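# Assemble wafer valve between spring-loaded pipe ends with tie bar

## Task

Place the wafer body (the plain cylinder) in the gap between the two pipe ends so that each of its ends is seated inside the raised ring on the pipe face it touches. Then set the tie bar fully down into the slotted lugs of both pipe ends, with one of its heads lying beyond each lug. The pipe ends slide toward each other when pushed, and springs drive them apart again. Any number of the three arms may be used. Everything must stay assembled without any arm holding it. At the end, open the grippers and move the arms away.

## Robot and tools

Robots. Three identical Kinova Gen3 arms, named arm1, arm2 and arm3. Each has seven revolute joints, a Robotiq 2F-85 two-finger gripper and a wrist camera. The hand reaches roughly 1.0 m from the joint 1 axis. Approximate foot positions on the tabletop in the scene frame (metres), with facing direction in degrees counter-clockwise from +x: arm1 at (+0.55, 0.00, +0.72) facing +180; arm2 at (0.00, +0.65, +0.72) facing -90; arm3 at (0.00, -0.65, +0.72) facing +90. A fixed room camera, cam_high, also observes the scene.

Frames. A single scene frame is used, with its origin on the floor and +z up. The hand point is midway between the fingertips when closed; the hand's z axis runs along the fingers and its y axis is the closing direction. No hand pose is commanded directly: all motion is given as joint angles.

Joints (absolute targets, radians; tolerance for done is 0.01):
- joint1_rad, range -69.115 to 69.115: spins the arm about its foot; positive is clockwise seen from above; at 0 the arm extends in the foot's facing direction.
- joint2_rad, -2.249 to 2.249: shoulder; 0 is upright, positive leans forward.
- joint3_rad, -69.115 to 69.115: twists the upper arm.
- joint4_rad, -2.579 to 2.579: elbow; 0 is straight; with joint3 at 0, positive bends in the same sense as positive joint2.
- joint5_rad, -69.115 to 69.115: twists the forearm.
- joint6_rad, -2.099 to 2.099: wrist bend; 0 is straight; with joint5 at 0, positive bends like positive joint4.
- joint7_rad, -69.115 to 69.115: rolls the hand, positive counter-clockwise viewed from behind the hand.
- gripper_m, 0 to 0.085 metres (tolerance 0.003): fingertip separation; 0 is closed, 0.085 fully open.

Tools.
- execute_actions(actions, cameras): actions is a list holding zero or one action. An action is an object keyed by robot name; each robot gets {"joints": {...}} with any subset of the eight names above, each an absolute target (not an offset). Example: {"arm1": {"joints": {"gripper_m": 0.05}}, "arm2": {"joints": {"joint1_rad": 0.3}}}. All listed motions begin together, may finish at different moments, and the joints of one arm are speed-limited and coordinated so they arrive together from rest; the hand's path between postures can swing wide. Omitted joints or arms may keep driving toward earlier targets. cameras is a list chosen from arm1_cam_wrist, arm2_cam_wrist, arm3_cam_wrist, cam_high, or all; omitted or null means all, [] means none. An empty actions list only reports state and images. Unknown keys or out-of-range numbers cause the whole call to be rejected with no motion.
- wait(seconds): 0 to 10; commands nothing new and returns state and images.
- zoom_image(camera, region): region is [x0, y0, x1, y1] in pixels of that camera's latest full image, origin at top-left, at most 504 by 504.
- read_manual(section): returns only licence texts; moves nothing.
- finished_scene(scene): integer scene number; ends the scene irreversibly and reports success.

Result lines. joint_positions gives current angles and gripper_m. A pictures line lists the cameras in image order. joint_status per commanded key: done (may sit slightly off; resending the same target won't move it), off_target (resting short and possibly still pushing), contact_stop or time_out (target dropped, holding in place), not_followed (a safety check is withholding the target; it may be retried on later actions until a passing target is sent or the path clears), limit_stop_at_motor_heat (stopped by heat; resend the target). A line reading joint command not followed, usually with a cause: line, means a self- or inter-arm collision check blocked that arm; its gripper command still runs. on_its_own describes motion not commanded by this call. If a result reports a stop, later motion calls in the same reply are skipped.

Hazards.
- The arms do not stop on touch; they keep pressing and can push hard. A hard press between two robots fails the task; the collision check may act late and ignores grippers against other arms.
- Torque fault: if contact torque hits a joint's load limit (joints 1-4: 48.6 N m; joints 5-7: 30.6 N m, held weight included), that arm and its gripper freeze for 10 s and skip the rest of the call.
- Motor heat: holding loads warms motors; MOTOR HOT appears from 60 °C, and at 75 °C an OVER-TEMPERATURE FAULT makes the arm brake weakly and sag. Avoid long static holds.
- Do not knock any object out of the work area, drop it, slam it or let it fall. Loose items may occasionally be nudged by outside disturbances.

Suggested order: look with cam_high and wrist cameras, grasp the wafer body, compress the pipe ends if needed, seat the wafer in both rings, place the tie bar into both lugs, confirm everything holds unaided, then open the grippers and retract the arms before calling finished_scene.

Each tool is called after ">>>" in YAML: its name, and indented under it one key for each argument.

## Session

>>> execute_actions:
  actions: []

Scene clock: 0.00 s.
Motor temperatures (°C, as the motors report them): arm1=[30 31 30 31 37 38 32] | arm2=[30 32 29 31 43 37 38] | arm3=[30 29 28 29 34 38 41]
arm1.joint_positions: joint1_rad=-0.010 joint2_rad=-0.394 joint3_rad=-0.074 joint4_rad=+1.510 joint5_rad=-0.033 joint6_rad=+2.022 joint7_rad=+1.480 gripper_m=+0.085
arm1.joint_status: not commanded
arm1.hand: x=+0.4283 y=-0.0039 z=+1.3071 quat_wxyz=(-0.001, -1.000, -0.017, +0.001) (m; scene frame)
arm2.joint_positions: joint1_rad=-0.008 joint2_rad=-0.400 joint3_rad=-0.079 joint4_rad=+1.510 joint5_rad=-0.032 joint6_rad=+2.021 joint7_rad=+1.479 gripper_m=+0.085
arm2.joint_status: not commanded
arm2.hand: x=+0.0049 y=+0.5284 z=+1.3054 quat_wxyz=(-0.003, -0.691, -0.723, +0.002) (m; scene frame)
arm3.joint_positions: joint1_rad=-0.007 joint2_rad=-0.396 joint3_rad=-0.075 joint4_rad=+1.510 joint5_rad=-0.034 joint6_rad=+2.025 joint7_rad=+1.477 gripper_m=+0.085
arm3.joint_status: not commanded
arm3.hand: x=-0.0018 y=-0.5305 z=+1.2235 quat_wxyz=(+0.002, +0.720, -0.693, -0.004) (m; scene frame)
pictures: arm1_cam_wrist, arm2_cam_wrist, arm3_cam_wrist, cam_high
Images, in order (width x height): arm1_cam_wrist 896x504, arm2_cam_wrist 896x504, arm3_cam_wrist 896x504, cam_high 896x504.

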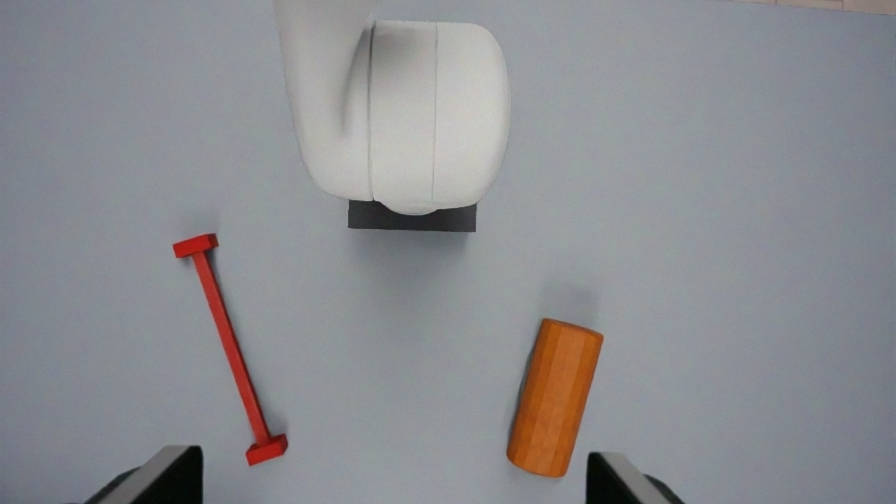

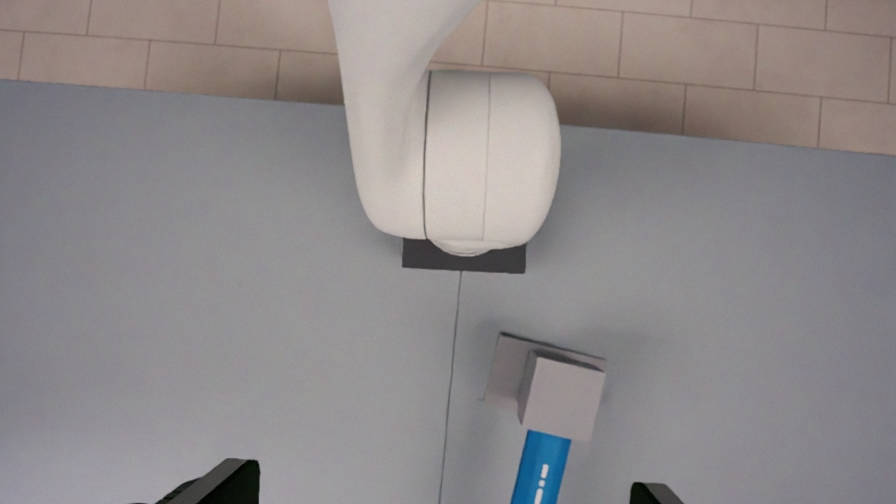

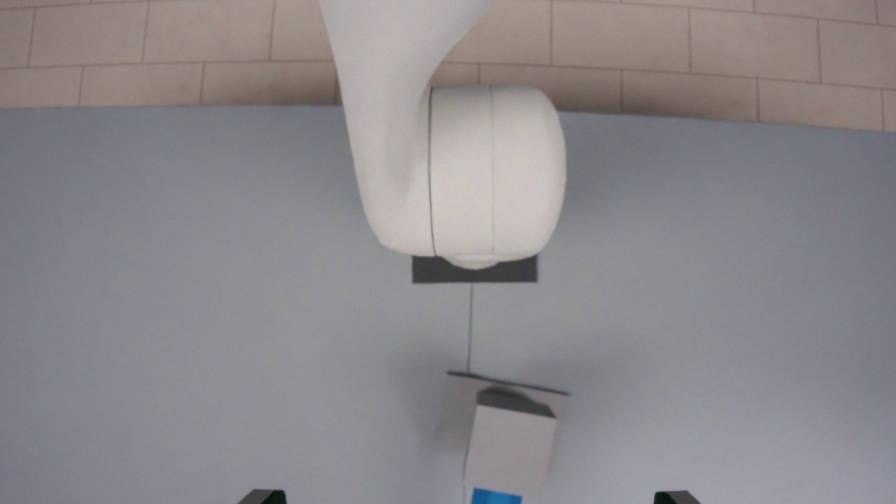

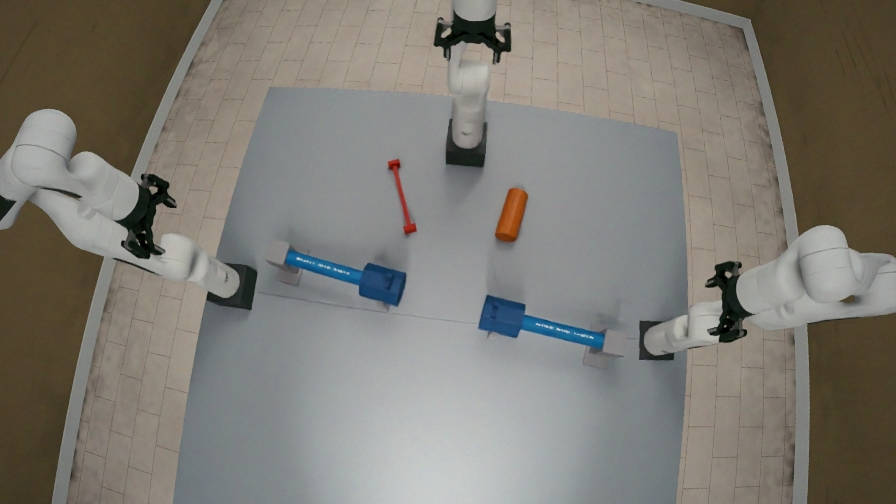

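>>> execute_actions:
  actions:
    - {"arm1":{"joints":{"joint1_rad":-0.6875,"joint2_rad":0.5136,"joint3_rad":0,"joint5_rad":0,"joint4_rad":2.4114,"joint6_rad":0.2166,"joint7_rad":0.66}},"arm2":{"joints":{"joint1_rad":-0.198,"joint2_rad":0.394,"joint3_rad":0,"joint5_rad":0,"joint4_rad":1.9365,"joint6_rad":0.811,"joint7_rad":1.187}},"arm3":{"joints":{"joint1_rad":-0.023,"joint2_rad":0.28,"joint3_rad":0,"joint5_rad":0,"joint4_rad":1.792,"joint6_rad":1.07,"joint7_rad":1.365}}}

Scene clock: 7.60 s.
Motor temperatures (°C, as the motors report them): arm1=[30 31 30 31 37 38 32] | arm2=[30 32 29 31 43 37 38] | arm3=[30 29 28 29 34 38 41]
arm1.joint_positions: joint1_rad=-0.687 joint2_rad=+0.513 joint3_rad=+0.000 joint4_rad=+2.411 joint5_rad=+0.000 joint6_rad=+0.217 joint7_rad=+0.660 gripper_m=+0.085
arm1.joint_status: all done
arm1.hand: x=+0.3275 y=-0.1623 z=+0.8400 quat_wxyz=(+0.000, -0.995, +0.095, +0.000) (m; scene frame)
arm2.joint_positions: joint1_rad=-0.198 joint2_rad=+0.394 joint3_rad=+0.000 joint4_rad=+1.936 joint5_rad=+0.000 joint6_rad=+0.811 joint7_rad=+1.187 gripper_m=+0.085
arm2.joint_status: all done
arm2.hand: x=+0.0680 y=+0.2654 z=+0.9497 quat_wxyz=(+0.000, -0.756, -0.654, -0.001) (m; scene frame)
arm3.joint_positions: joint1_rad=-0.023 joint2_rad=+0.280 joint3_rad=+0.000 joint4_rad=+1.792 joint5_rad=+0.000 joint6_rad=+1.070 joint7_rad=+1.365 gripper_m=+0.085
arm3.joint_status: all done
arm3.hand: x=+0.0010 y=-0.2577 z=+0.9504 quat_wxyz=(+0.002, +0.655, -0.755, -0.002) (m; scene frame)
pictures: arm1_cam_wrist, arm2_cam_wrist, arm3_cam_wrist, cam_high
Images, in order (width x height): arm1_cam_wrist 896x504, arm2_cam_wrist 896x504, arm3_cam_wrist 896x504, cam_high 896x504.

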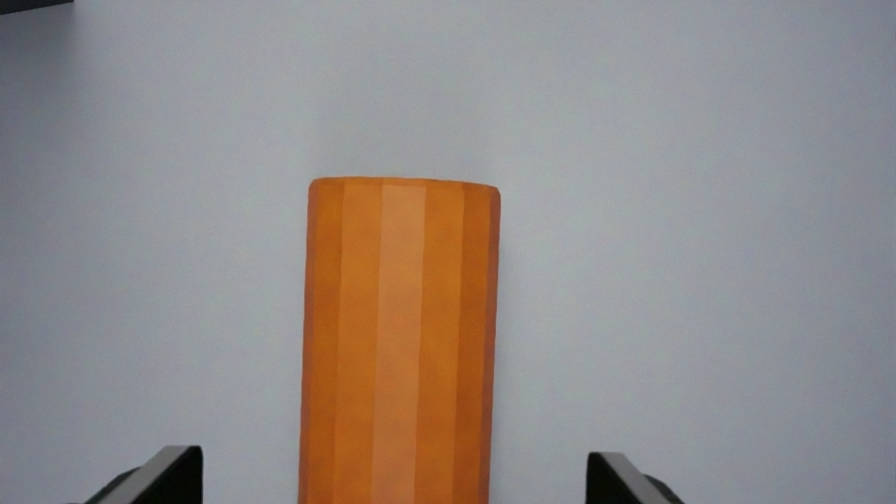

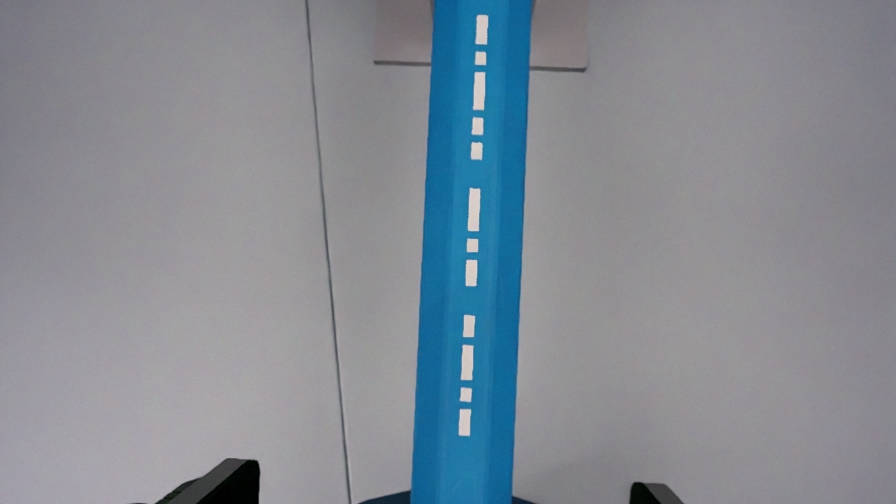

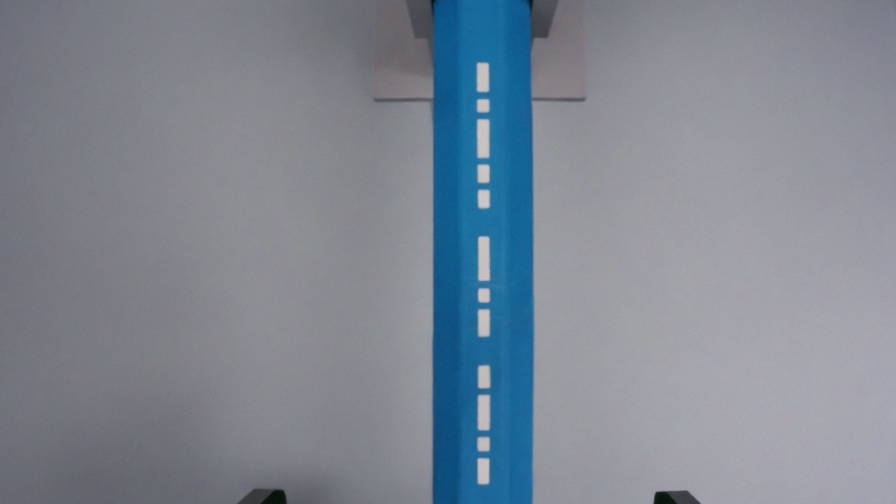

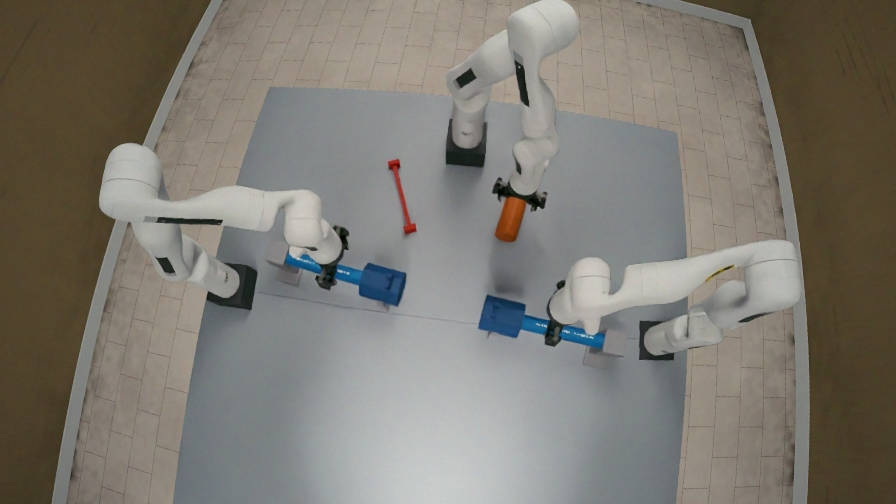

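>>> execute_actions:
  actions:
    - {"arm1":{"joints":{"joint2_rad":0.8268,"joint4_rad":2.4273,"joint6_rad":-0.1125,"joint7_rad":0.652}},"arm2":{"joints":{"joint1_rad":-0.204,"joint2_rad":0.65,"joint4_rad":2.0197,"joint6_rad":0.472}},"arm3":{"joints":{"joint1_rad":-0.027,"joint2_rad":0.495,"joint4_rad":1.9195,"joint6_rad":0.727}}}
  cameras: []

>>> execute_actions:
  actions:
    - {"arm1":{"joints":{"gripper_m":0.05}},"arm2":{"joints":{"gripper_m":0.06}},"arm3":{"joints":{"gripper_m":0.06}}}
  cameras: []

>>> execute_actions:
  actions:
    - {"arm1":{"joints":{"joint1_rad":0.002,"joint2_rad":0.5,"joint4_rad":2.15,"joint6_rad":0.49,"joint7_rad":-0.179}}}
  cameras: []

>>> execute_actions:
  actions:
    - {"arm1":{"joints":{"joint2_rad":0.8317,"joint4_rad":1.5904,"joint6_rad":0.718}}}
  cameras: []

>>> execute_actions:
  actions:
    - {"arm2":{"joints":{"joint1_rad":-0.156,"joint2_rad":0.7214,"joint4_rad":1.823,"joint6_rad":0.595,"joint7_rad":1.225}},"arm3":{"joints":{"joint1_rad":0.002,"joint2_rad":0.598,"joint4_rad":1.718,"joint6_rad":0.823,"joint7_rad":1.385}}}

Scene clock: 17.50 s.
Motor temperatures (°C, as the motors report them): arm1=[30 31 30 31 37 38 32] | arm2=[30 32 29 31 43 37 38] | arm3=[30 29 28 29 34 38 41]
arm1.joint_positions: joint1_rad=-0.688 joint2_rad=+0.827 joint3_rad=+0.000 joint4_rad=+2.427 joint5_rad=+0.000 joint6_rad=-0.112 joint7_rad=+0.652 gripper_m=+0.085
arm1.joint_status: all done
arm1.hand: x=+0.3275 y=-0.1624 z=+0.7531 quat_wxyz=(+0.000, -0.995, +0.099, +0.000) (m; scene frame)
arm2.joint_positions: joint1_rad=-0.204 joint2_rad=+0.650 joint3_rad=+0.000 joint4_rad=+2.020 joint5_rad=+0.000 joint6_rad=+0.472 joint7_rad=+1.187 gripper_m=+0.085
arm2.joint_status: all done
arm2.hand: x=+0.0724 y=+0.2583 z=+0.8327 quat_wxyz=(+0.000, -0.754, -0.657, -0.001) (m; scene frame)
arm3.joint_positions: joint1_rad=-0.027 joint2_rad=+0.495 joint3_rad=+0.000 joint4_rad=+1.919 joint5_rad=+0.000 joint6_rad=+0.727 joint7_rad=+1.365 gripper_m=+0.085
arm3.joint_status: all done
arm3.hand: x=-0.0024 y=-0.2406 z=+0.8325 quat_wxyz=(+0.002, +0.657, -0.754, -0.003) (m; scene frame)
pictures: none
No camera images: the call's "cameras" was empty. Leave "cameras" out to get every camera's image.

Scene clock: 18.33 s.
Motor temperatures (°C, as the motors report them): arm1=[30 31 30 31 37 38 32] | arm2=[30 32 29 31 43 37 38] | arm3=[30 29 28 29 34 38 41]
arm1.joint_positions: joint1_rad=-0.687 joint2_rad=+0.824 joint3_rad=+0.000 joint4_rad=+2.429 joint5_rad=+0.000 joint6_rad=-0.112 joint7_rad=+0.652 gripper_m=+0.061
arm1.joint_status: gripper_m off_target (ended at +0.061, target +0.050)
arm1.hand: x=+0.3276 y=-0.1621 z=+0.7539 quat_wxyz=(+0.000, -0.995, +0.099, +0.000) (m; scene frame)
arm2.joint_positions: joint1_rad=-0.204 joint2_rad=+0.650 joint3_rad=+0.000 joint4_rad=+2.020 joint5_rad=+0.000 joint6_rad=+0.472 joint7_rad=+1.187 gripper_m=+0.060
arm2.joint_status: all done
arm2.hand: x=+0.0724 y=+0.2583 z=+0.8327 quat_wxyz=(+0.000, -0.754, -0.657, -0.001) (m; scene frame)
arm3.joint_positions: joint1_rad=-0.027 joint2_rad=+0.495 joint3_rad=+0.000 joint4_rad=+1.919 joint5_rad=+0.000 joint6_rad=+0.727 joint7_rad=+1.365 gripper_m=+0.060
arm3.joint_status: all done
arm3.hand: x=-0.0024 y=-0.2406 z=+0.8325 quat_wxyz=(+0.002, +0.657, -0.754, -0.003) (m; scene frame)
pictures: none
No camera images: the call's "cameras" was empty. Leave "cameras" out to get every camera's image.

Scene clock: 20.43 s.
Motor temperatures (°C, as the motors report them): arm1=[30 31 30 31 37 38 32] | arm2=[30 32 29 31 43 37 38] | arm3=[30 29 28 29 34 38 41]
arm1.joint_positions: joint1_rad=+0.002 joint2_rad=+0.501 joint3_rad=+0.000 joint4_rad=+2.150 joint5_rad=+0.000 joint6_rad=+0.490 joint7_rad=-0.179 gripper_m=+0.061
arm1.joint_status: all done
arm1.hand: x=+0.1993 y=+0.0139 z=+0.8720 quat_wxyz=(+0.000, -0.653, +0.757, +0.000) (m; scene frame)
arm2.joint_positions: joint1_rad=-0.204 joint2_rad=+0.650 joint3_rad=+0.000 joint4_rad=+2.020 joint5_rad=+0.000 joint6_rad=+0.472 joint7_rad=+1.187 gripper_m=+0.060
arm2.joint_status: not commanded
arm2.hand: x=+0.0724 y=+0.2583 z=+0.8327 quat_wxyz=(+0.000, -0.754, -0.657, -0.001) (m; scene frame)
arm3.joint_positions: joint1_rad=-0.027 joint2_rad=+0.495 joint3_rad=+0.000 joint4_rad=+1.919 joint5_rad=+0.000 joint6_rad=+0.727 joint7_rad=+1.365 gripper_m=+0.060
arm3.joint_status: not commanded
arm3.hand: x=-0.0024 y=-0.2406 z=+0.8325 quat_wxyz=(+0.002, +0.657, -0.754, -0.003) (m; scene frame)
pictures: none
No camera images: the call's "cameras" was empty. Leave "cameras" out to get every camera's image.

Scene clock: 22.33 s.
Motor temperatures (°C, as the motors report them): arm1=[30 31 30 31 37 38 32] | arm2=[30 32 29 31 43 37 38] | arm3=[30 29 28 29 34 38 41]
arm1.joint_positions: joint1_rad=+0.002 joint2_rad=+0.833 joint3_rad=+0.000 joint4_rad=+1.591 joint5_rad=+0.000 joint6_rad=+0.718 joint7_rad=-0.179 gripper_m=+0.061
arm1.joint_status: all done
arm1.hand: x=+0.0317 y=+0.0087 z=+0.8264 quat_wxyz=(+0.000, -0.653, +0.757, +0.000) (m; scene frame)
arm2.joint_positions: joint1_rad=-0.204 joint2_rad=+0.650 joint3_rad=+0.000 joint4_rad=+2.020 joint5_rad=+0.000 joint6_rad=+0.472 joint7_rad=+1.187 gripper_m=+0.060
arm2.joint_status: not commanded
arm2.hand: x=+0.0724 y=+0.2583 z=+0.8327 quat_wxyz=(+0.000, -0.754, -0.657, -0.001) (m; scene frame)
arm3.joint_positions: joint1_rad=-0.027 joint2_rad=+0.495 joint3_rad=+0.000 joint4_rad=+1.919 joint5_rad=+0.000 joint6_rad=+0.727 joint7_rad=+1.365 gripper_m=+0.060
arm3.joint_status: not commanded
arm3.hand: x=-0.0024 y=-0.2406 z=+0.8325 quat_wxyz=(+0.002, +0.657, -0.754, -0.003) (m; scene frame)
pictures: none
No camera images: the call's "cameras" was empty. Leave "cameras" out to get every camera's image.

Scene clock: 23.60 s.
Motor temperatures (°C, as the motors report them): arm1=[30 31 30 31 37 38 32] | arm2=[30 32 29 31 43 37 38] | arm3=[30 30 28 29 34 38 41]
arm1.joint_positions: joint1_rad=+0.002 joint2_rad=+0.833 joint3_rad=+0.000 joint4_rad=+1.591 joint5_rad=+0.000 joint6_rad=+0.718 joint7_rad=-0.179 gripper_m=+0.061
arm1.joint_status: not commanded
arm1.hand: x=+0.0317 y=+0.0087 z=+0.8263 quat_wxyz=(+0.000, -0.653, +0.757, +0.000) (m; scene frame)
arm2.joint_positions: joint1_rad=-0.158 joint2_rad=+0.722 joint3_rad=-0.002 joint4_rad=+1.829 joint5_rad=+0.000 joint6_rad=+0.600 joint7_rad=+1.226 gripper_m=+0.060
arm2.joint_status: all done
arm2.hand: x=+0.0655 y=+0.2039 z=+0.8323 quat_wxyz=(+0.004, -0.757, -0.654, -0.004) (m; scene frame)
arm3.joint_positions: joint1_rad=+0.001 joint2_rad=+0.598 joint3_rad=-0.001 joint4_rad=+1.722 joint5_rad=-0.001 joint6_rad=+0.828 joint7_rad=+1.384 gripper_m=+0.060
arm3.joint_status: all done
arm3.hand: x=+0.0061 y=-0.1846 z=+0.8308 quat_wxyz=(+0.004, +0.654, -0.757, -0.001) (m; scene frame)
pictures: arm1_cam_wrist, arm2_cam_wrist, arm3_cam_wrist, cam_high
Images, in order (width x height): arm1_cam_wrist 896x504, arm2_cam_wrist 896x504, arm3_cam_wrist 896x504, cam_high 896x504.

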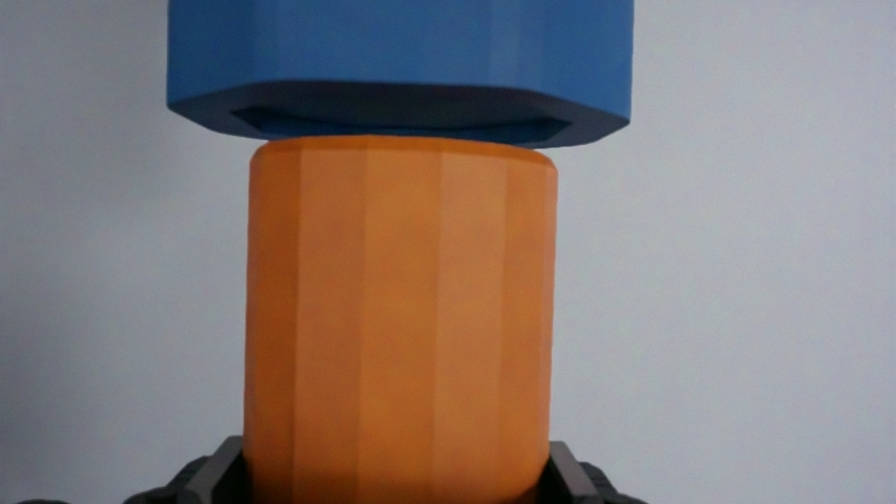

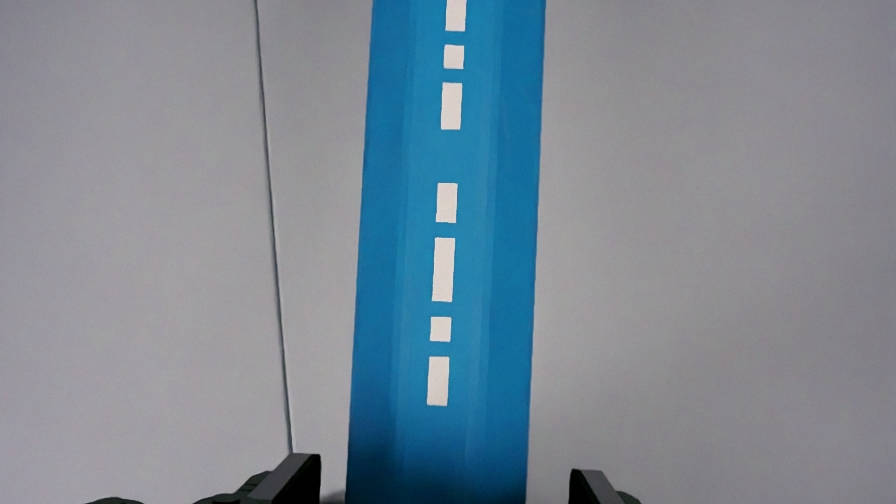

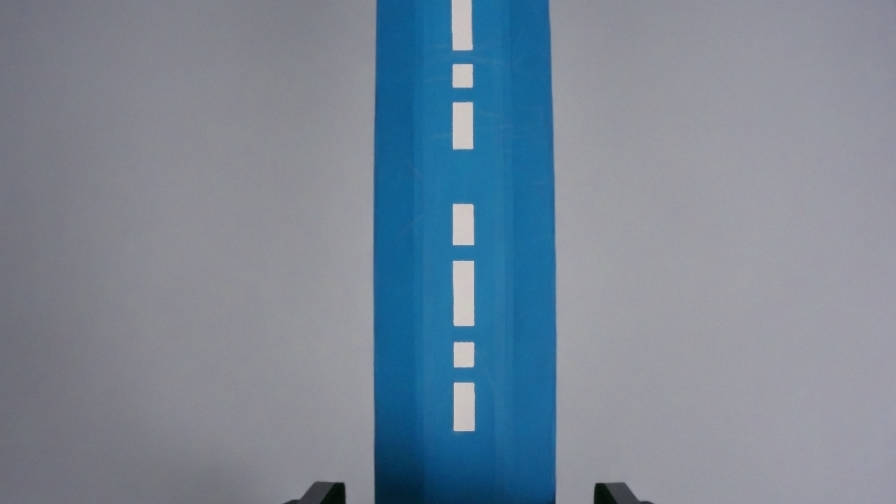

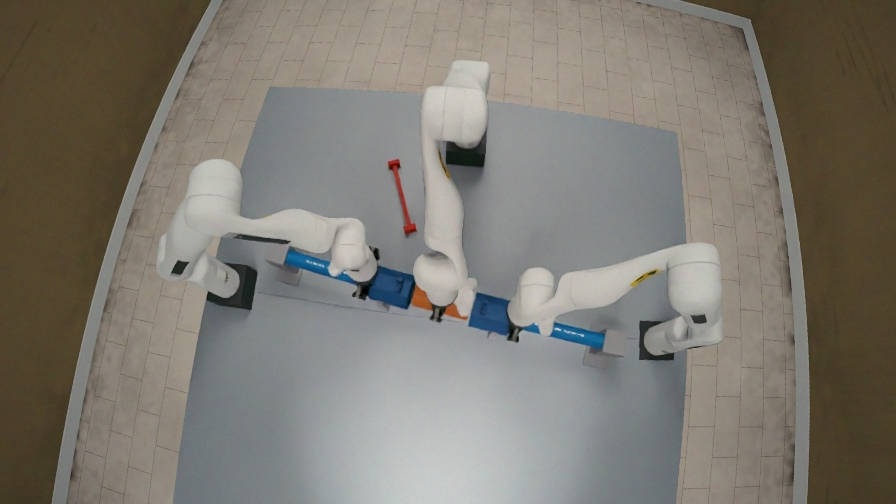

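>>> execute_actions:
  actions:
    - {"arm1":{"joints":{"joint6_rad":0.72}},"arm2":{"joints":{"joint1_rad":-0.144,"joint2_rad":0.739,"joint4_rad":1.776,"joint6_rad":0.62,"joint7_rad":1.23}},"arm3":{"joints":{"joint1_rad":0.009,"joint2_rad":0.621,"joint4_rad":1.669,"joint6_rad":0.846,"joint7_rad":1.392}}}
  cameras: ["arm1_cam_wrist"]

Scene clock: 26.80 s.
Motor temperatures (°C, as the motors report them): arm1=[30 31 30 31 37 38 32] | arm2=[30 32 29 31 43 37 38] | arm3=[30 30 28 29 34 38 41]
arm1.joint_positions: joint1_rad=+0.003 joint2_rad=+0.833 joint3_rad=+0.001 joint4_rad=+1.591 joint5_rad=+0.001 joint6_rad=+0.720 joint7_rad=-0.179 gripper_m=+0.061
arm1.joint_status: all done
arm1.hand: x=+0.0325 y=+0.0097 z=+0.8263 quat_wxyz=(+0.001, -0.653, +0.758, -0.001) (m; scene frame)
arm2.joint_positions: joint1_rad=-0.147 joint2_rad=+0.739 joint3_rad=-0.003 joint4_rad=+1.785 joint5_rad=-0.001 joint6_rad=+0.628 joint7_rad=+1.231 gripper_m=+0.060
arm2.joint_status: all done
arm2.hand: x=+0.0637 y=+0.1914 z=+0.8324 quat_wxyz=(+0.004, -0.758, -0.652, -0.005) (m; scene frame)
arm3.joint_positions: joint1_rad=+0.008 joint2_rad=+0.621 joint3_rad=-0.002 joint4_rad=+1.676 joint5_rad=-0.002 joint6_rad=+0.854 joint7_rad=+1.391 gripper_m=+0.060
arm3.joint_status: all done
arm3.hand: x=+0.0081 y=-0.1729 z=+0.8306 quat_wxyz=(+0.006, +0.654, -0.757, +0.000) (m; scene frame)
pictures: arm1_cam_wrist
Images, in order (width x height): arm1_cam_wrist 896x504.

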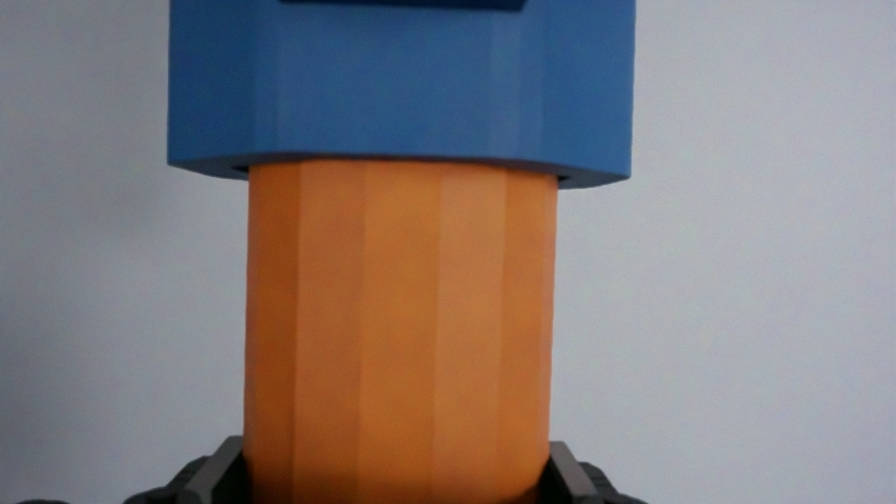

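>>> execute_actions:
  actions:
    - {"arm1":{"joints":{"gripper_m":0.085}}}
  cameras: []

>>> execute_actions:
  actions:
    - {"arm1":{"joints":{"joint2_rad":0.69,"joint4_rad":1.54,"joint6_rad":0.91}}}
  cameras: []

>>> execute_actions:
  actions:
    - {"arm1":{"joints":{"joint1_rad":0.1,"joint2_rad":0.42,"joint4_rad":2.05,"joint6_rad":0.67}}}
  cameras: []

>>> execute_actions:
  actions:
    - {"arm1":{"joints":{"joint1_rad":0.669,"joint2_rad":0.65,"joint4_rad":2.459,"joint6_rad":0.0326,"joint7_rad":-0.546,"gripper_m":0.05}}}
  cameras: ["arm1_cam_wrist","cam_high"]

Scene clock: 33.77 s.
Motor temperatures (°C, as the motors report them): arm1=[30 31 30 31 37 38 32] | arm2=[30 32 29 32 43 37 38] | arm3=[30 30 28 29 34 38 41]
arm1.joint_positions: joint1_rad=+0.002 joint2_rad=+0.832 joint3_rad=+0.000 joint4_rad=+1.590 joint5_rad=+0.000 joint6_rad=+0.720 joint7_rad=-0.179 gripper_m=+0.085
arm1.joint_status: all done
arm1.hand: x=+0.0315 y=+0.0087 z=+0.8274 quat_wxyz=(+0.000, -0.653, +0.757, +0.000) (m; scene frame)
arm2.joint_positions: joint1_rad=-0.147 joint2_rad=+0.739 joint3_rad=-0.003 joint4_rad=+1.785 joint5_rad=-0.001 joint6_rad=+0.628 joint7_rad=+1.231 gripper_m=+0.060
arm2.joint_status: not commanded
arm2.hand: x=+0.0637 y=+0.1914 z=+0.8324 quat_wxyz=(+0.004, -0.758, -0.652, -0.005) (m; scene frame)
arm3.joint_positions: joint1_rad=+0.008 joint2_rad=+0.621 joint3_rad=-0.002 joint4_rad=+1.676 joint5_rad=-0.002 joint6_rad=+0.854 joint7_rad=+1.391 gripper_m=+0.060
arm3.joint_status: not commanded
arm3.hand: x=+0.0081 y=-0.1727 z=+0.8306 quat_wxyz=(+0.006, +0.654, -0.757, +0.000) (m; scene frame)
pictures: none
No camera images: the call's "cameras" was empty. Leave "cameras" out to get every camera's image.

Scene clock: 34.93 s.
Motor temperatures (°C, as the motors report them): arm1=[30 31 30 31 37 38 32] | arm2=[30 32 29 32 43 37 38] | arm3=[30 30 28 29 34 38 41]
arm1.joint_positions: joint1_rad=+0.002 joint2_rad=+0.690 joint3_rad=+0.000 joint4_rad=+1.540 joint5_rad=+0.000 joint6_rad=+0.910 joint7_rad=-0.179 gripper_m=+0.085
arm1.joint_status: all done
arm1.hand: x=+0.0327 y=+0.0088 z=+0.9123 quat_wxyz=(-0.001, -0.653, +0.757, +0.000) (m; scene frame)
arm2.joint_positions: joint1_rad=-0.147 joint2_rad=+0.739 joint3_rad=-0.003 joint4_rad=+1.785 joint5_rad=-0.001 joint6_rad=+0.628 joint7_rad=+1.231 gripper_m=+0.060
arm2.joint_status: not commanded
arm2.hand: x=+0.0637 y=+0.1914 z=+0.8324 quat_wxyz=(+0.004, -0.758, -0.652, -0.005) (m; scene frame)
arm3.joint_positions: joint1_rad=+0.008 joint2_rad=+0.621 joint3_rad=-0.002 joint4_rad=+1.676 joint5_rad=-0.002 joint6_rad=+0.854 joint7_rad=+1.391 gripper_m=+0.060
arm3.joint_status: not commanded
arm3.hand: x=+0.0081 y=-0.1727 z=+0.8306 quat_wxyz=(+0.006, +0.654, -0.757, +0.000) (m; scene frame)
pictures: none
No camera images: the call's "cameras" was empty. Leave "cameras" out to get every camera's image.

Scene clock: 36.77 s.
Motor temperatures (°C, as the motors report them): arm1=[30 31 30 31 37 38 32] | arm2=[30 32 29 32 43 37 38] | arm3=[30 30 28 29 34 38 41]
arm1.joint_positions: joint1_rad=+0.100 joint2_rad=+0.420 joint3_rad=+0.000 joint4_rad=+2.050 joint5_rad=+0.000 joint6_rad=+0.670 joint7_rad=-0.179 gripper_m=+0.085
arm1.joint_status: all done
arm1.hand: x=+0.1848 y=+0.0494 z=+0.9184 quat_wxyz=(-0.001, -0.615, +0.788, +0.000) (m; scene frame)
arm2.joint_positions: joint1_rad=-0.147 joint2_rad=+0.739 joint3_rad=-0.003 joint4_rad=+1.785 joint5_rad=-0.001 joint6_rad=+0.628 joint7_rad=+1.231 gripper_m=+0.060
arm2.joint_status: not commanded
arm2.hand: x=+0.0637 y=+0.1914 z=+0.8324 quat_wxyz=(+0.004, -0.758, -0.652, -0.005) (m; scene frame)
arm3.joint_positions: joint1_rad=+0.008 joint2_rad=+0.621 joint3_rad=-0.002 joint4_rad=+1.676 joint5_rad=-0.002 joint6_rad=+0.854 joint7_rad=+1.391 gripper_m=+0.060
arm3.joint_status: not commanded
arm3.hand: x=+0.0081 y=-0.1727 z=+0.8306 quat_wxyz=(+0.006, +0.654, -0.757, +0.000) (m; scene frame)
pictures: none
No camera images: the call's "cameras" was empty. Leave "cameras" out to get every camera's image.

Scene clock: 38.73 s.
Motor temperatures (°C, as the motors report them): arm1=[30 31 30 31 37 38 32] | arm2=[30 32 29 32 43 37 38] | arm3=[30 30 28 29 34 38 41]
arm1.joint_positions: joint1_rad=+0.669 joint2_rad=+0.650 joint3_rad=+0.000 joint4_rad=+2.459 joint5_rad=+0.000 joint6_rad=+0.033 joint7_rad=-0.546 gripper_m=+0.050
arm1.joint_status: all done
arm1.hand: x=+0.3516 y=+0.1773 z=+0.8011 quat_wxyz=(+0.000, -0.193, +0.981, +0.000) (m; scene frame)
arm2.joint_positions: joint1_rad=-0.147 joint2_rad=+0.739 joint3_rad=-0.003 joint4_rad=+1.785 joint5_rad=-0.001 joint6_rad=+0.628 joint7_rad=+1.231 gripper_m=+0.060
arm2.joint_status: not commanded
arm2.hand: x=+0.0637 y=+0.1914 z=+0.8324 quat_wxyz=(+0.004, -0.758, -0.652, -0.005) (m; scene frame)
arm3.joint_positions: joint1_rad=+0.008 joint2_rad=+0.621 joint3_rad=-0.002 joint4_rad=+1.676 joint5_rad=-0.002 joint6_rad=+0.854 joint7_rad=+1.391 gripper_m=+0.060
arm3.joint_status: not commanded
arm3.hand: x=+0.0081 y=-0.1727 z=+0.8306 quat_wxyz=(+0.006, +0.654, -0.757, +0.000) (m; scene frame)
pictures: arm1_cam_wrist, cam_high
Images, in order (width x height): arm1_cam_wrist 896x504, cam_high 896x504.

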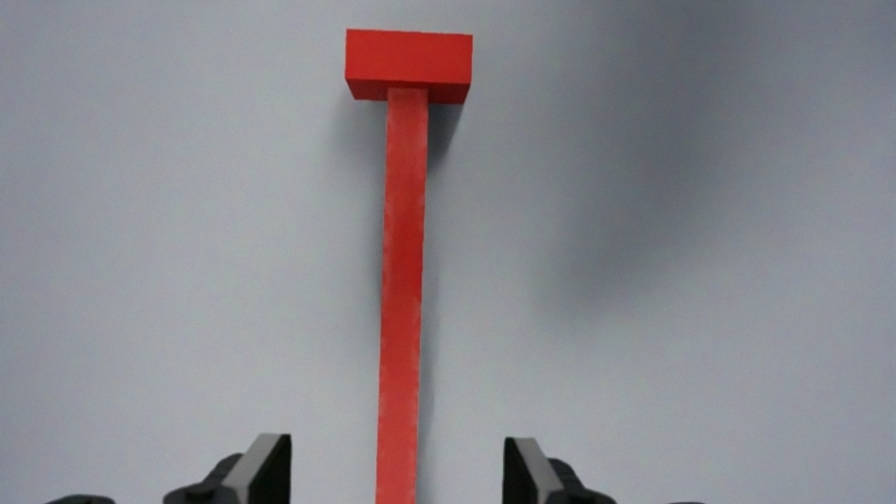

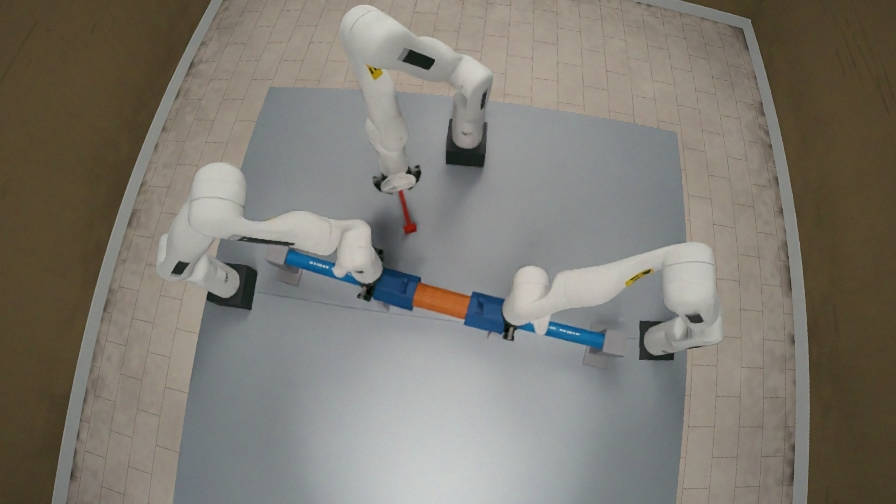

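>>> execute_actions:
  actions:
    - {"arm1":{"joints":{"joint2_rad":0.8688,"joint4_rad":2.455,"joint6_rad":-0.182,"joint7_rad":-0.552,"gripper_m":0.035}}}
  cameras: []

>>> execute_actions:
  actions:
    - {"arm1":{"joints":{"gripper_m":0.0}}}
  cameras: []

>>> execute_actions:
  actions:
    - {"arm1":{"joints":{"joint1_rad":-0.004,"joint2_rad":0.22,"joint4_rad":2.05,"joint6_rad":0.87,"joint7_rad":-0.183}}}
  cameras: []

>>> execute_actions:
  actions:
    - {"arm1":{"joints":{"joint2_rad":0.6725,"joint4_rad":1.5163,"joint6_rad":0.9524}}}
  cameras: ["arm1_cam_wrist"]

Scene clock: 45.27 s.
Motor temperatures (°C, as the motors report them): arm1=[30 31 30 31 37 38 32] | arm2=[30 32 29 32 43 37 38] | arm3=[30 30 28 29 34 38 41]
arm1.joint_positions: joint1_rad=+0.669 joint2_rad=+0.869 joint3_rad=+0.000 joint4_rad=+2.455 joint5_rad=+0.000 joint6_rad=-0.182 joint7_rad=-0.552 gripper_m=+0.035
arm1.joint_status: all done
arm1.hand: x=+0.3521 y=+0.1769 z=+0.7429 quat_wxyz=(+0.000, -0.190, +0.982, +0.000) (m; scene frame)
arm2.joint_positions: joint1_rad=-0.147 joint2_rad=+0.739 joint3_rad=-0.003 joint4_rad=+1.785 joint5_rad=-0.001 joint6_rad=+0.628 joint7_rad=+1.231 gripper_m=+0.060
arm2.joint_status: not commanded
arm2.hand: x=+0.0637 y=+0.1914 z=+0.8324 quat_wxyz=(+0.004, -0.758, -0.652, -0.005) (m; scene frame)
arm3.joint_positions: joint1_rad=+0.008 joint2_rad=+0.621 joint3_rad=-0.002 joint4_rad=+1.676 joint5_rad=-0.002 joint6_rad=+0.854 joint7_rad=+1.391 gripper_m=+0.060
arm3.joint_status: not commanded
arm3.hand: x=+0.0081 y=-0.1727 z=+0.8306 quat_wxyz=(+0.006, +0.654, -0.757, +0.000) (m; scene frame)
pictures: none
No camera images: the call's "cameras" was empty. Leave "cameras" out to get every camera's image.

Scene clock: 46.03 s.
Motor temperatures (°C, as the motors report them): arm1=[30 31 30 31 37 38 32] | arm2=[30 32 29 32 43 37 38] | arm3=[30 30 28 29 34 38 41]
arm1.joint_positions: joint1_rad=+0.669 joint2_rad=+0.868 joint3_rad=+0.000 joint4_rad=+2.456 joint5_rad=+0.000 joint6_rad=-0.182 joint7_rad=-0.552 gripper_m=+0.009
arm1.joint_status: gripper_m off_target (ended at +0.009, target +0.000)
arm1.hand: x=+0.3522 y=+0.1769 z=+0.7432 quat_wxyz=(+0.000, -0.190, +0.982, +0.000) (m; scene frame)
arm2.joint_positions: joint1_rad=-0.147 joint2_rad=+0.739 joint3_rad=-0.003 joint4_rad=+1.785 joint5_rad=-0.001 joint6_rad=+0.628 joint7_rad=+1.231 gripper_m=+0.060
arm2.joint_status: not commanded
arm2.hand: x=+0.0637 y=+0.1914 z=+0.8324 quat_wxyz=(+0.004, -0.758, -0.652, -0.005) (m; scene frame)
arm3.joint_positions: joint1_rad=+0.008 joint2_rad=+0.621 joint3_rad=-0.002 joint4_rad=+1.676 joint5_rad=-0.002 joint6_rad=+0.854 joint7_rad=+1.391 gripper_m=+0.060
arm3.joint_status: not commanded
arm3.hand: x=+0.0081 y=-0.1727 z=+0.8306 quat_wxyz=(+0.006, +0.654, -0.757, +0.000) (m; scene frame)
pictures: none
No camera images: the call's "cameras" was empty. Leave "cameras" out to get every camera's image.

Scene clock: 48.13 s.
Motor temperatures (°C, as the motors report them): arm1=[30 31 30 31 37 38 32] | arm2=[30 33 29 32 43 37 38] | arm3=[30 30 28 29 34 38 41]
arm1.joint_positions: joint1_rad=-0.004 joint2_rad=+0.221 joint3_rad=+0.000 joint4_rad=+2.051 joint5_rad=+0.000 joint6_rad=+0.870 joint7_rad=-0.183 gripper_m=+0.009
arm1.joint_status: all done
arm1.hand: x=+0.2167 y=+0.0126 z=+0.9883 quat_wxyz=(+0.000, -0.654, +0.757, +0.000) (m; scene frame)
arm2.joint_positions: joint1_rad=-0.147 joint2_rad=+0.739 joint3_rad=-0.003 joint4_rad=+1.785 joint5_rad=-0.001 joint6_rad=+0.628 joint7_rad=+1.231 gripper_m=+0.060
arm2.joint_status: not commanded
arm2.hand: x=+0.0637 y=+0.1914 z=+0.8324 quat_wxyz=(+0.004, -0.758, -0.652, -0.005) (m; scene frame)
arm3.joint_positions: joint1_rad=+0.008 joint2_rad=+0.621 joint3_rad=-0.002 joint4_rad=+1.676 joint5_rad=-0.002 joint6_rad=+0.854 joint7_rad=+1.391 gripper_m=+0.060
arm3.joint_status: not commanded
arm3.hand: x=+0.0081 y=-0.1727 z=+0.8306 quat_wxyz=(+0.006, +0.654, -0.757, +0.000) (m; scene frame)
pictures: none
No camera images: the call's "cameras" was empty. Leave "cameras" out to get every camera's image.

Scene clock: 50.00 s.
Motor temperatures (°C, as the motors report them): arm1=[30 31 30 31 37 38 32] | arm2=[30 33 29 32 43 37 38] | arm3=[30 30 28 29 34 38 41]
arm1.joint_positions: joint1_rad=-0.004 joint2_rad=+0.674 joint3_rad=+0.000 joint4_rad=+1.517 joint5_rad=+0.000 joint6_rad=+0.952 joint7_rad=-0.183 gripper_m=+0.009
arm1.joint_status: all done
arm1.hand: x=+0.0314 y=+0.0056 z=+0.9267 quat_wxyz=(+0.000, -0.654, +0.757, -0.001) (m; scene frame)
arm2.joint_positions: joint1_rad=-0.147 joint2_rad=+0.739 joint3_rad=-0.003 joint4_rad=+1.785 joint5_rad=-0.001 joint6_rad=+0.628 joint7_rad=+1.231 gripper_m=+0.060
arm2.joint_status: not commanded
arm2.hand: x=+0.0637 y=+0.1914 z=+0.8324 quat_wxyz=(+0.004, -0.758, -0.652, -0.005) (m; scene frame)
arm3.joint_positions: joint1_rad=+0.008 joint2_rad=+0.621 joint3_rad=-0.002 joint4_rad=+1.676 joint5_rad=-0.002 joint6_rad=+0.854 joint7_rad=+1.391 gripper_m=+0.060
arm3.joint_status: not commanded
arm3.hand: x=+0.0081 y=-0.1727 z=+0.8306 quat_wxyz=(+0.006, +0.654, -0.757, +0.000) (m; scene frame)
pictures: arm1_cam_wrist
Images, in order (width x height): arm1_cam_wrist 896x504.

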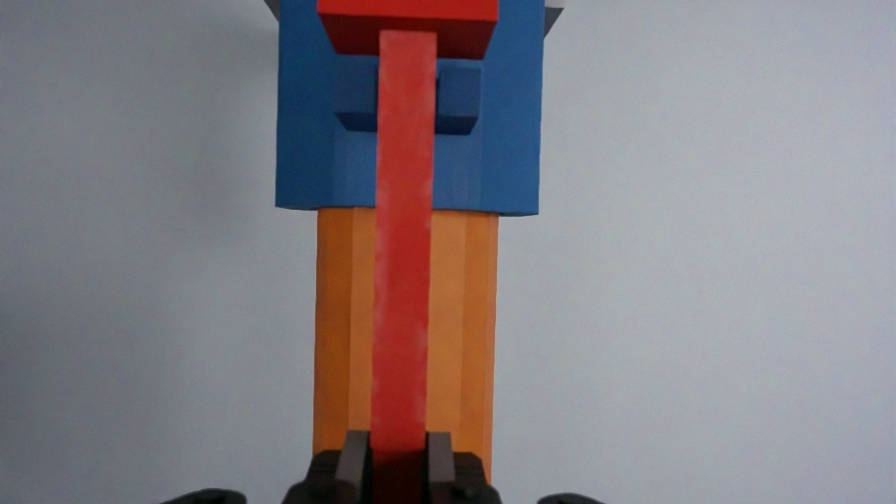

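>>> execute_actions:
  actions:
    - {"arm1":{"joints":{"joint2_rad":0.7085,"joint4_rad":1.542,"joint6_rad":0.8907,"joint7_rad":-0.18}}}
  cameras: ["arm1_cam_wrist","cam_high"]

>>> zoom_image:
  camera: "cam_high"
  region: [370,250,520,350]

Scene clock: 52.77 s.
Motor temperatures (°C, as the motors report them): arm1=[30 31 30 31 37 38 32] | arm2=[30 33 29 32 43 37 38] | arm3=[30 30 28 29 34 38 41]
arm1.joint_positions: joint1_rad=-0.004 joint2_rad=+0.706 joint3_rad=+0.000 joint4_rad=+1.542 joint5_rad=+0.000 joint6_rad=+0.892 joint7_rad=-0.180 gripper_m=+0.009
arm1.joint_status: all done
arm1.hand: x=+0.0310 y=+0.0057 z=+0.9034 quat_wxyz=(-0.001, -0.655, +0.756, +0.000) (m; scene frame)
arm2.joint_positions: joint1_rad=-0.147 joint2_rad=+0.739 joint3_rad=-0.003 joint4_rad=+1.785 joint5_rad=-0.001 joint6_rad=+0.628 joint7_rad=+1.231 gripper_m=+0.060
arm2.joint_status: not commanded
arm2.hand: x=+0.0637 y=+0.1914 z=+0.8324 quat_wxyz=(+0.004, -0.758, -0.652, -0.005) (m; scene frame)
arm3.joint_positions: joint1_rad=+0.008 joint2_rad=+0.621 joint3_rad=-0.002 joint4_rad=+1.676 joint5_rad=-0.002 joint6_rad=+0.854 joint7_rad=+1.391 gripper_m=+0.060
arm3.joint_status: not commanded
arm3.hand: x=+0.0081 y=-0.1727 z=+0.8306 quat_wxyz=(+0.006, +0.654, -0.757, +0.000) (m; scene frame)
pictures: arm1_cam_wrist, cam_high
Images, in order (width x height): arm1_cam_wrist 896x504, cam_high 896x504.

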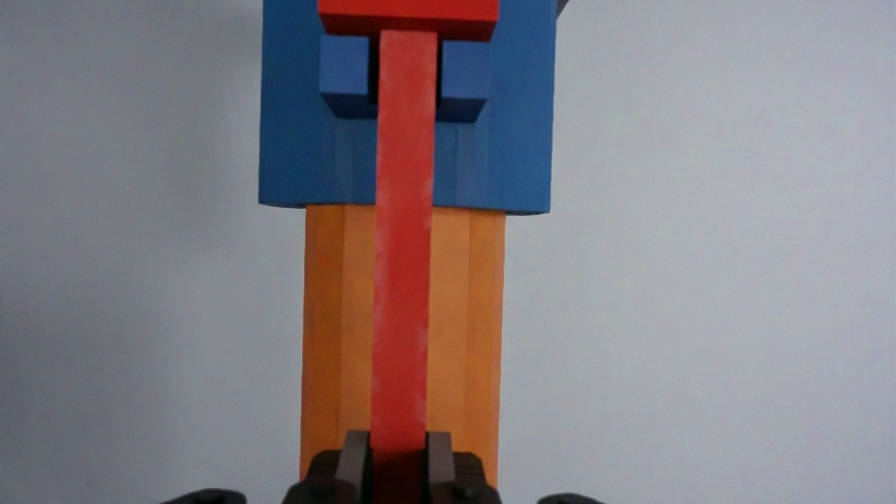

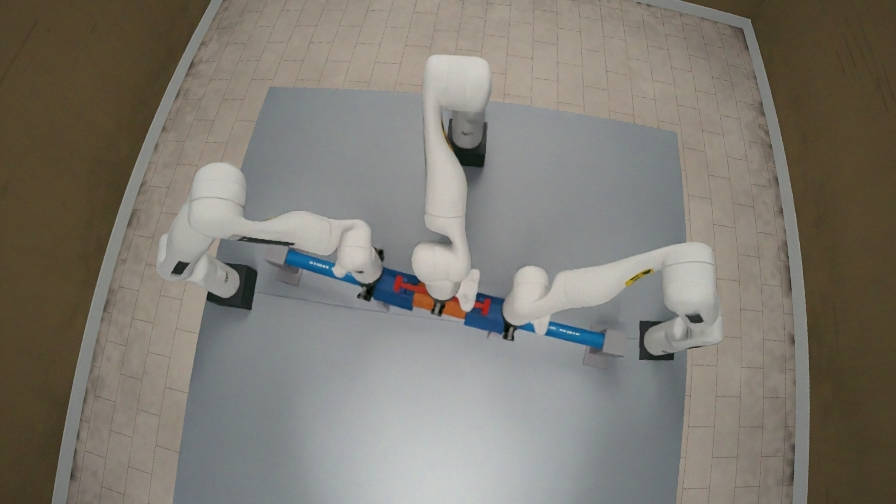

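Region (370, 250, 520, 350) of cam_high's 896x504 image, scaled by 3.360, with more detail than that image has.

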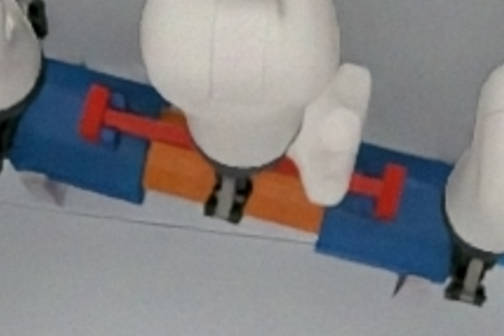

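>>> execute_actions:
  actions:
    - {"arm1":{"joints":{"gripper_m":0.05}},"arm2":{"joints":{"joint1_rad":-0.165,"joint2_rad":0.71,"joint4_rad":1.86,"joint6_rad":0.572}},"arm3":{"joints":{"joint1_rad":-0.003,"joint2_rad":0.58,"joint4_rad":1.76,"joint6_rad":0.802}}}
  cameras: []

>>> execute_actions:
  actions:
    - {"arm1":{"joints":{"joint2_rad":0.2,"joint6_rad":1.4}},"arm2":{"joints":{"joint2_rad":0.2,"joint6_rad":1.08}},"arm3":{"joints":{"joint2_rad":0.07,"joint6_rad":1.31}}}
  cameras: ["arm1_cam_wrist"]

Scene clock: 57.00 s.
Motor temperatures (°C, as the motors report them): arm1=[30 31 30 31 37 38 32] | arm2=[30 33 29 32 43 37 38] | arm3=[30 30 28 29 34 38 41]
arm1.joint_positions: joint1_rad=-0.004 joint2_rad=+0.708 joint3_rad=+0.000 joint4_rad=+1.542 joint5_rad=+0.000 joint6_rad=+0.891 joint7_rad=-0.180 gripper_m=+0.050
arm1.joint_status: all done
arm1.hand: x=+0.0310 y=+0.0056 z=+0.9023 quat_wxyz=(+0.000, -0.655, +0.756, +0.000) (m; scene frame)
arm2.joint_positions: joint1_rad=-0.165 joint2_rad=+0.710 joint3_rad=+0.000 joint4_rad=+1.860 joint5_rad=+0.000 joint6_rad=+0.572 joint7_rad=+1.230 gripper_m=+0.060
arm2.joint_status: all done
arm2.hand: x=+0.0666 y=+0.2101 z=+0.8323 quat_wxyz=(+0.000, -0.753, -0.658, -0.001) (m; scene frame)
arm3.joint_positions: joint1_rad=-0.003 joint2_rad=+0.580 joint3_rad=+0.000 joint4_rad=+1.760 joint5_rad=+0.000 joint6_rad=+0.802 joint7_rad=+1.392 gripper_m=+0.060
arm3.joint_status: all done
arm3.hand: x=+0.0053 y=-0.1932 z=+0.8304 quat_wxyz=(+0.002, +0.658, -0.753, -0.002) (m; scene frame)
pictures: none
No camera images: the call's "cameras" was empty. Leave "cameras" out to get every camera's image.

Scene clock: 58.87 s.
Motor temperatures (°C, as the motors report them): arm1=[30 31 30 31 37 38 32] | arm2=[30 33 29 32 43 37 38] | arm3=[30 30 28 29 34 38 41]
arm1.joint_positions: joint1_rad=-0.004 joint2_rad=+0.200 joint3_rad=+0.000 joint4_rad=+1.542 joint5_rad=+0.000 joint6_rad=+1.400 joint7_rad=-0.180 gripper_m=+0.050
arm1.joint_status: all done
arm1.hand: x=+0.1561 y=+0.0103 z=+1.1391 quat_wxyz=(+0.000, -0.655, +0.756, +0.000) (m; scene frame)
arm2.joint_positions: joint1_rad=-0.165 joint2_rad=+0.200 joint3_rad=+0.000 joint4_rad=+1.860 joint5_rad=+0.000 joint6_rad=+1.080 joint7_rad=+1.230 gripper_m=+0.060
arm2.joint_status: all done
arm2.hand: x=+0.0494 y=+0.2905 z=+1.0423 quat_wxyz=(+0.000, -0.753, -0.658, -0.001) (m; scene frame)
arm3.joint_positions: joint1_rad=-0.003 joint2_rad=+0.070 joint3_rad=+0.000 joint4_rad=+1.760 joint5_rad=+0.000 joint6_rad=+1.310 joint7_rad=+1.392 gripper_m=+0.060
arm3.joint_status: all done
arm3.hand: x=+0.0120 y=-0.3159 z=+1.0360 quat_wxyz=(+0.001, +0.658, -0.753, -0.003) (m; scene frame)
pictures: arm1_cam_wrist
Images, in order (width x height): arm1_cam_wrist 896x504.

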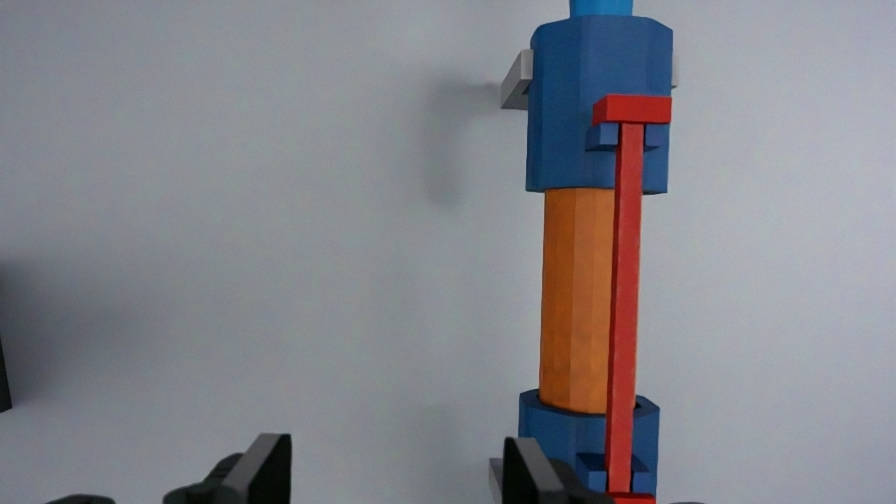

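>>> finished_scene:
  scene: 2

The scene is finished: the task was done.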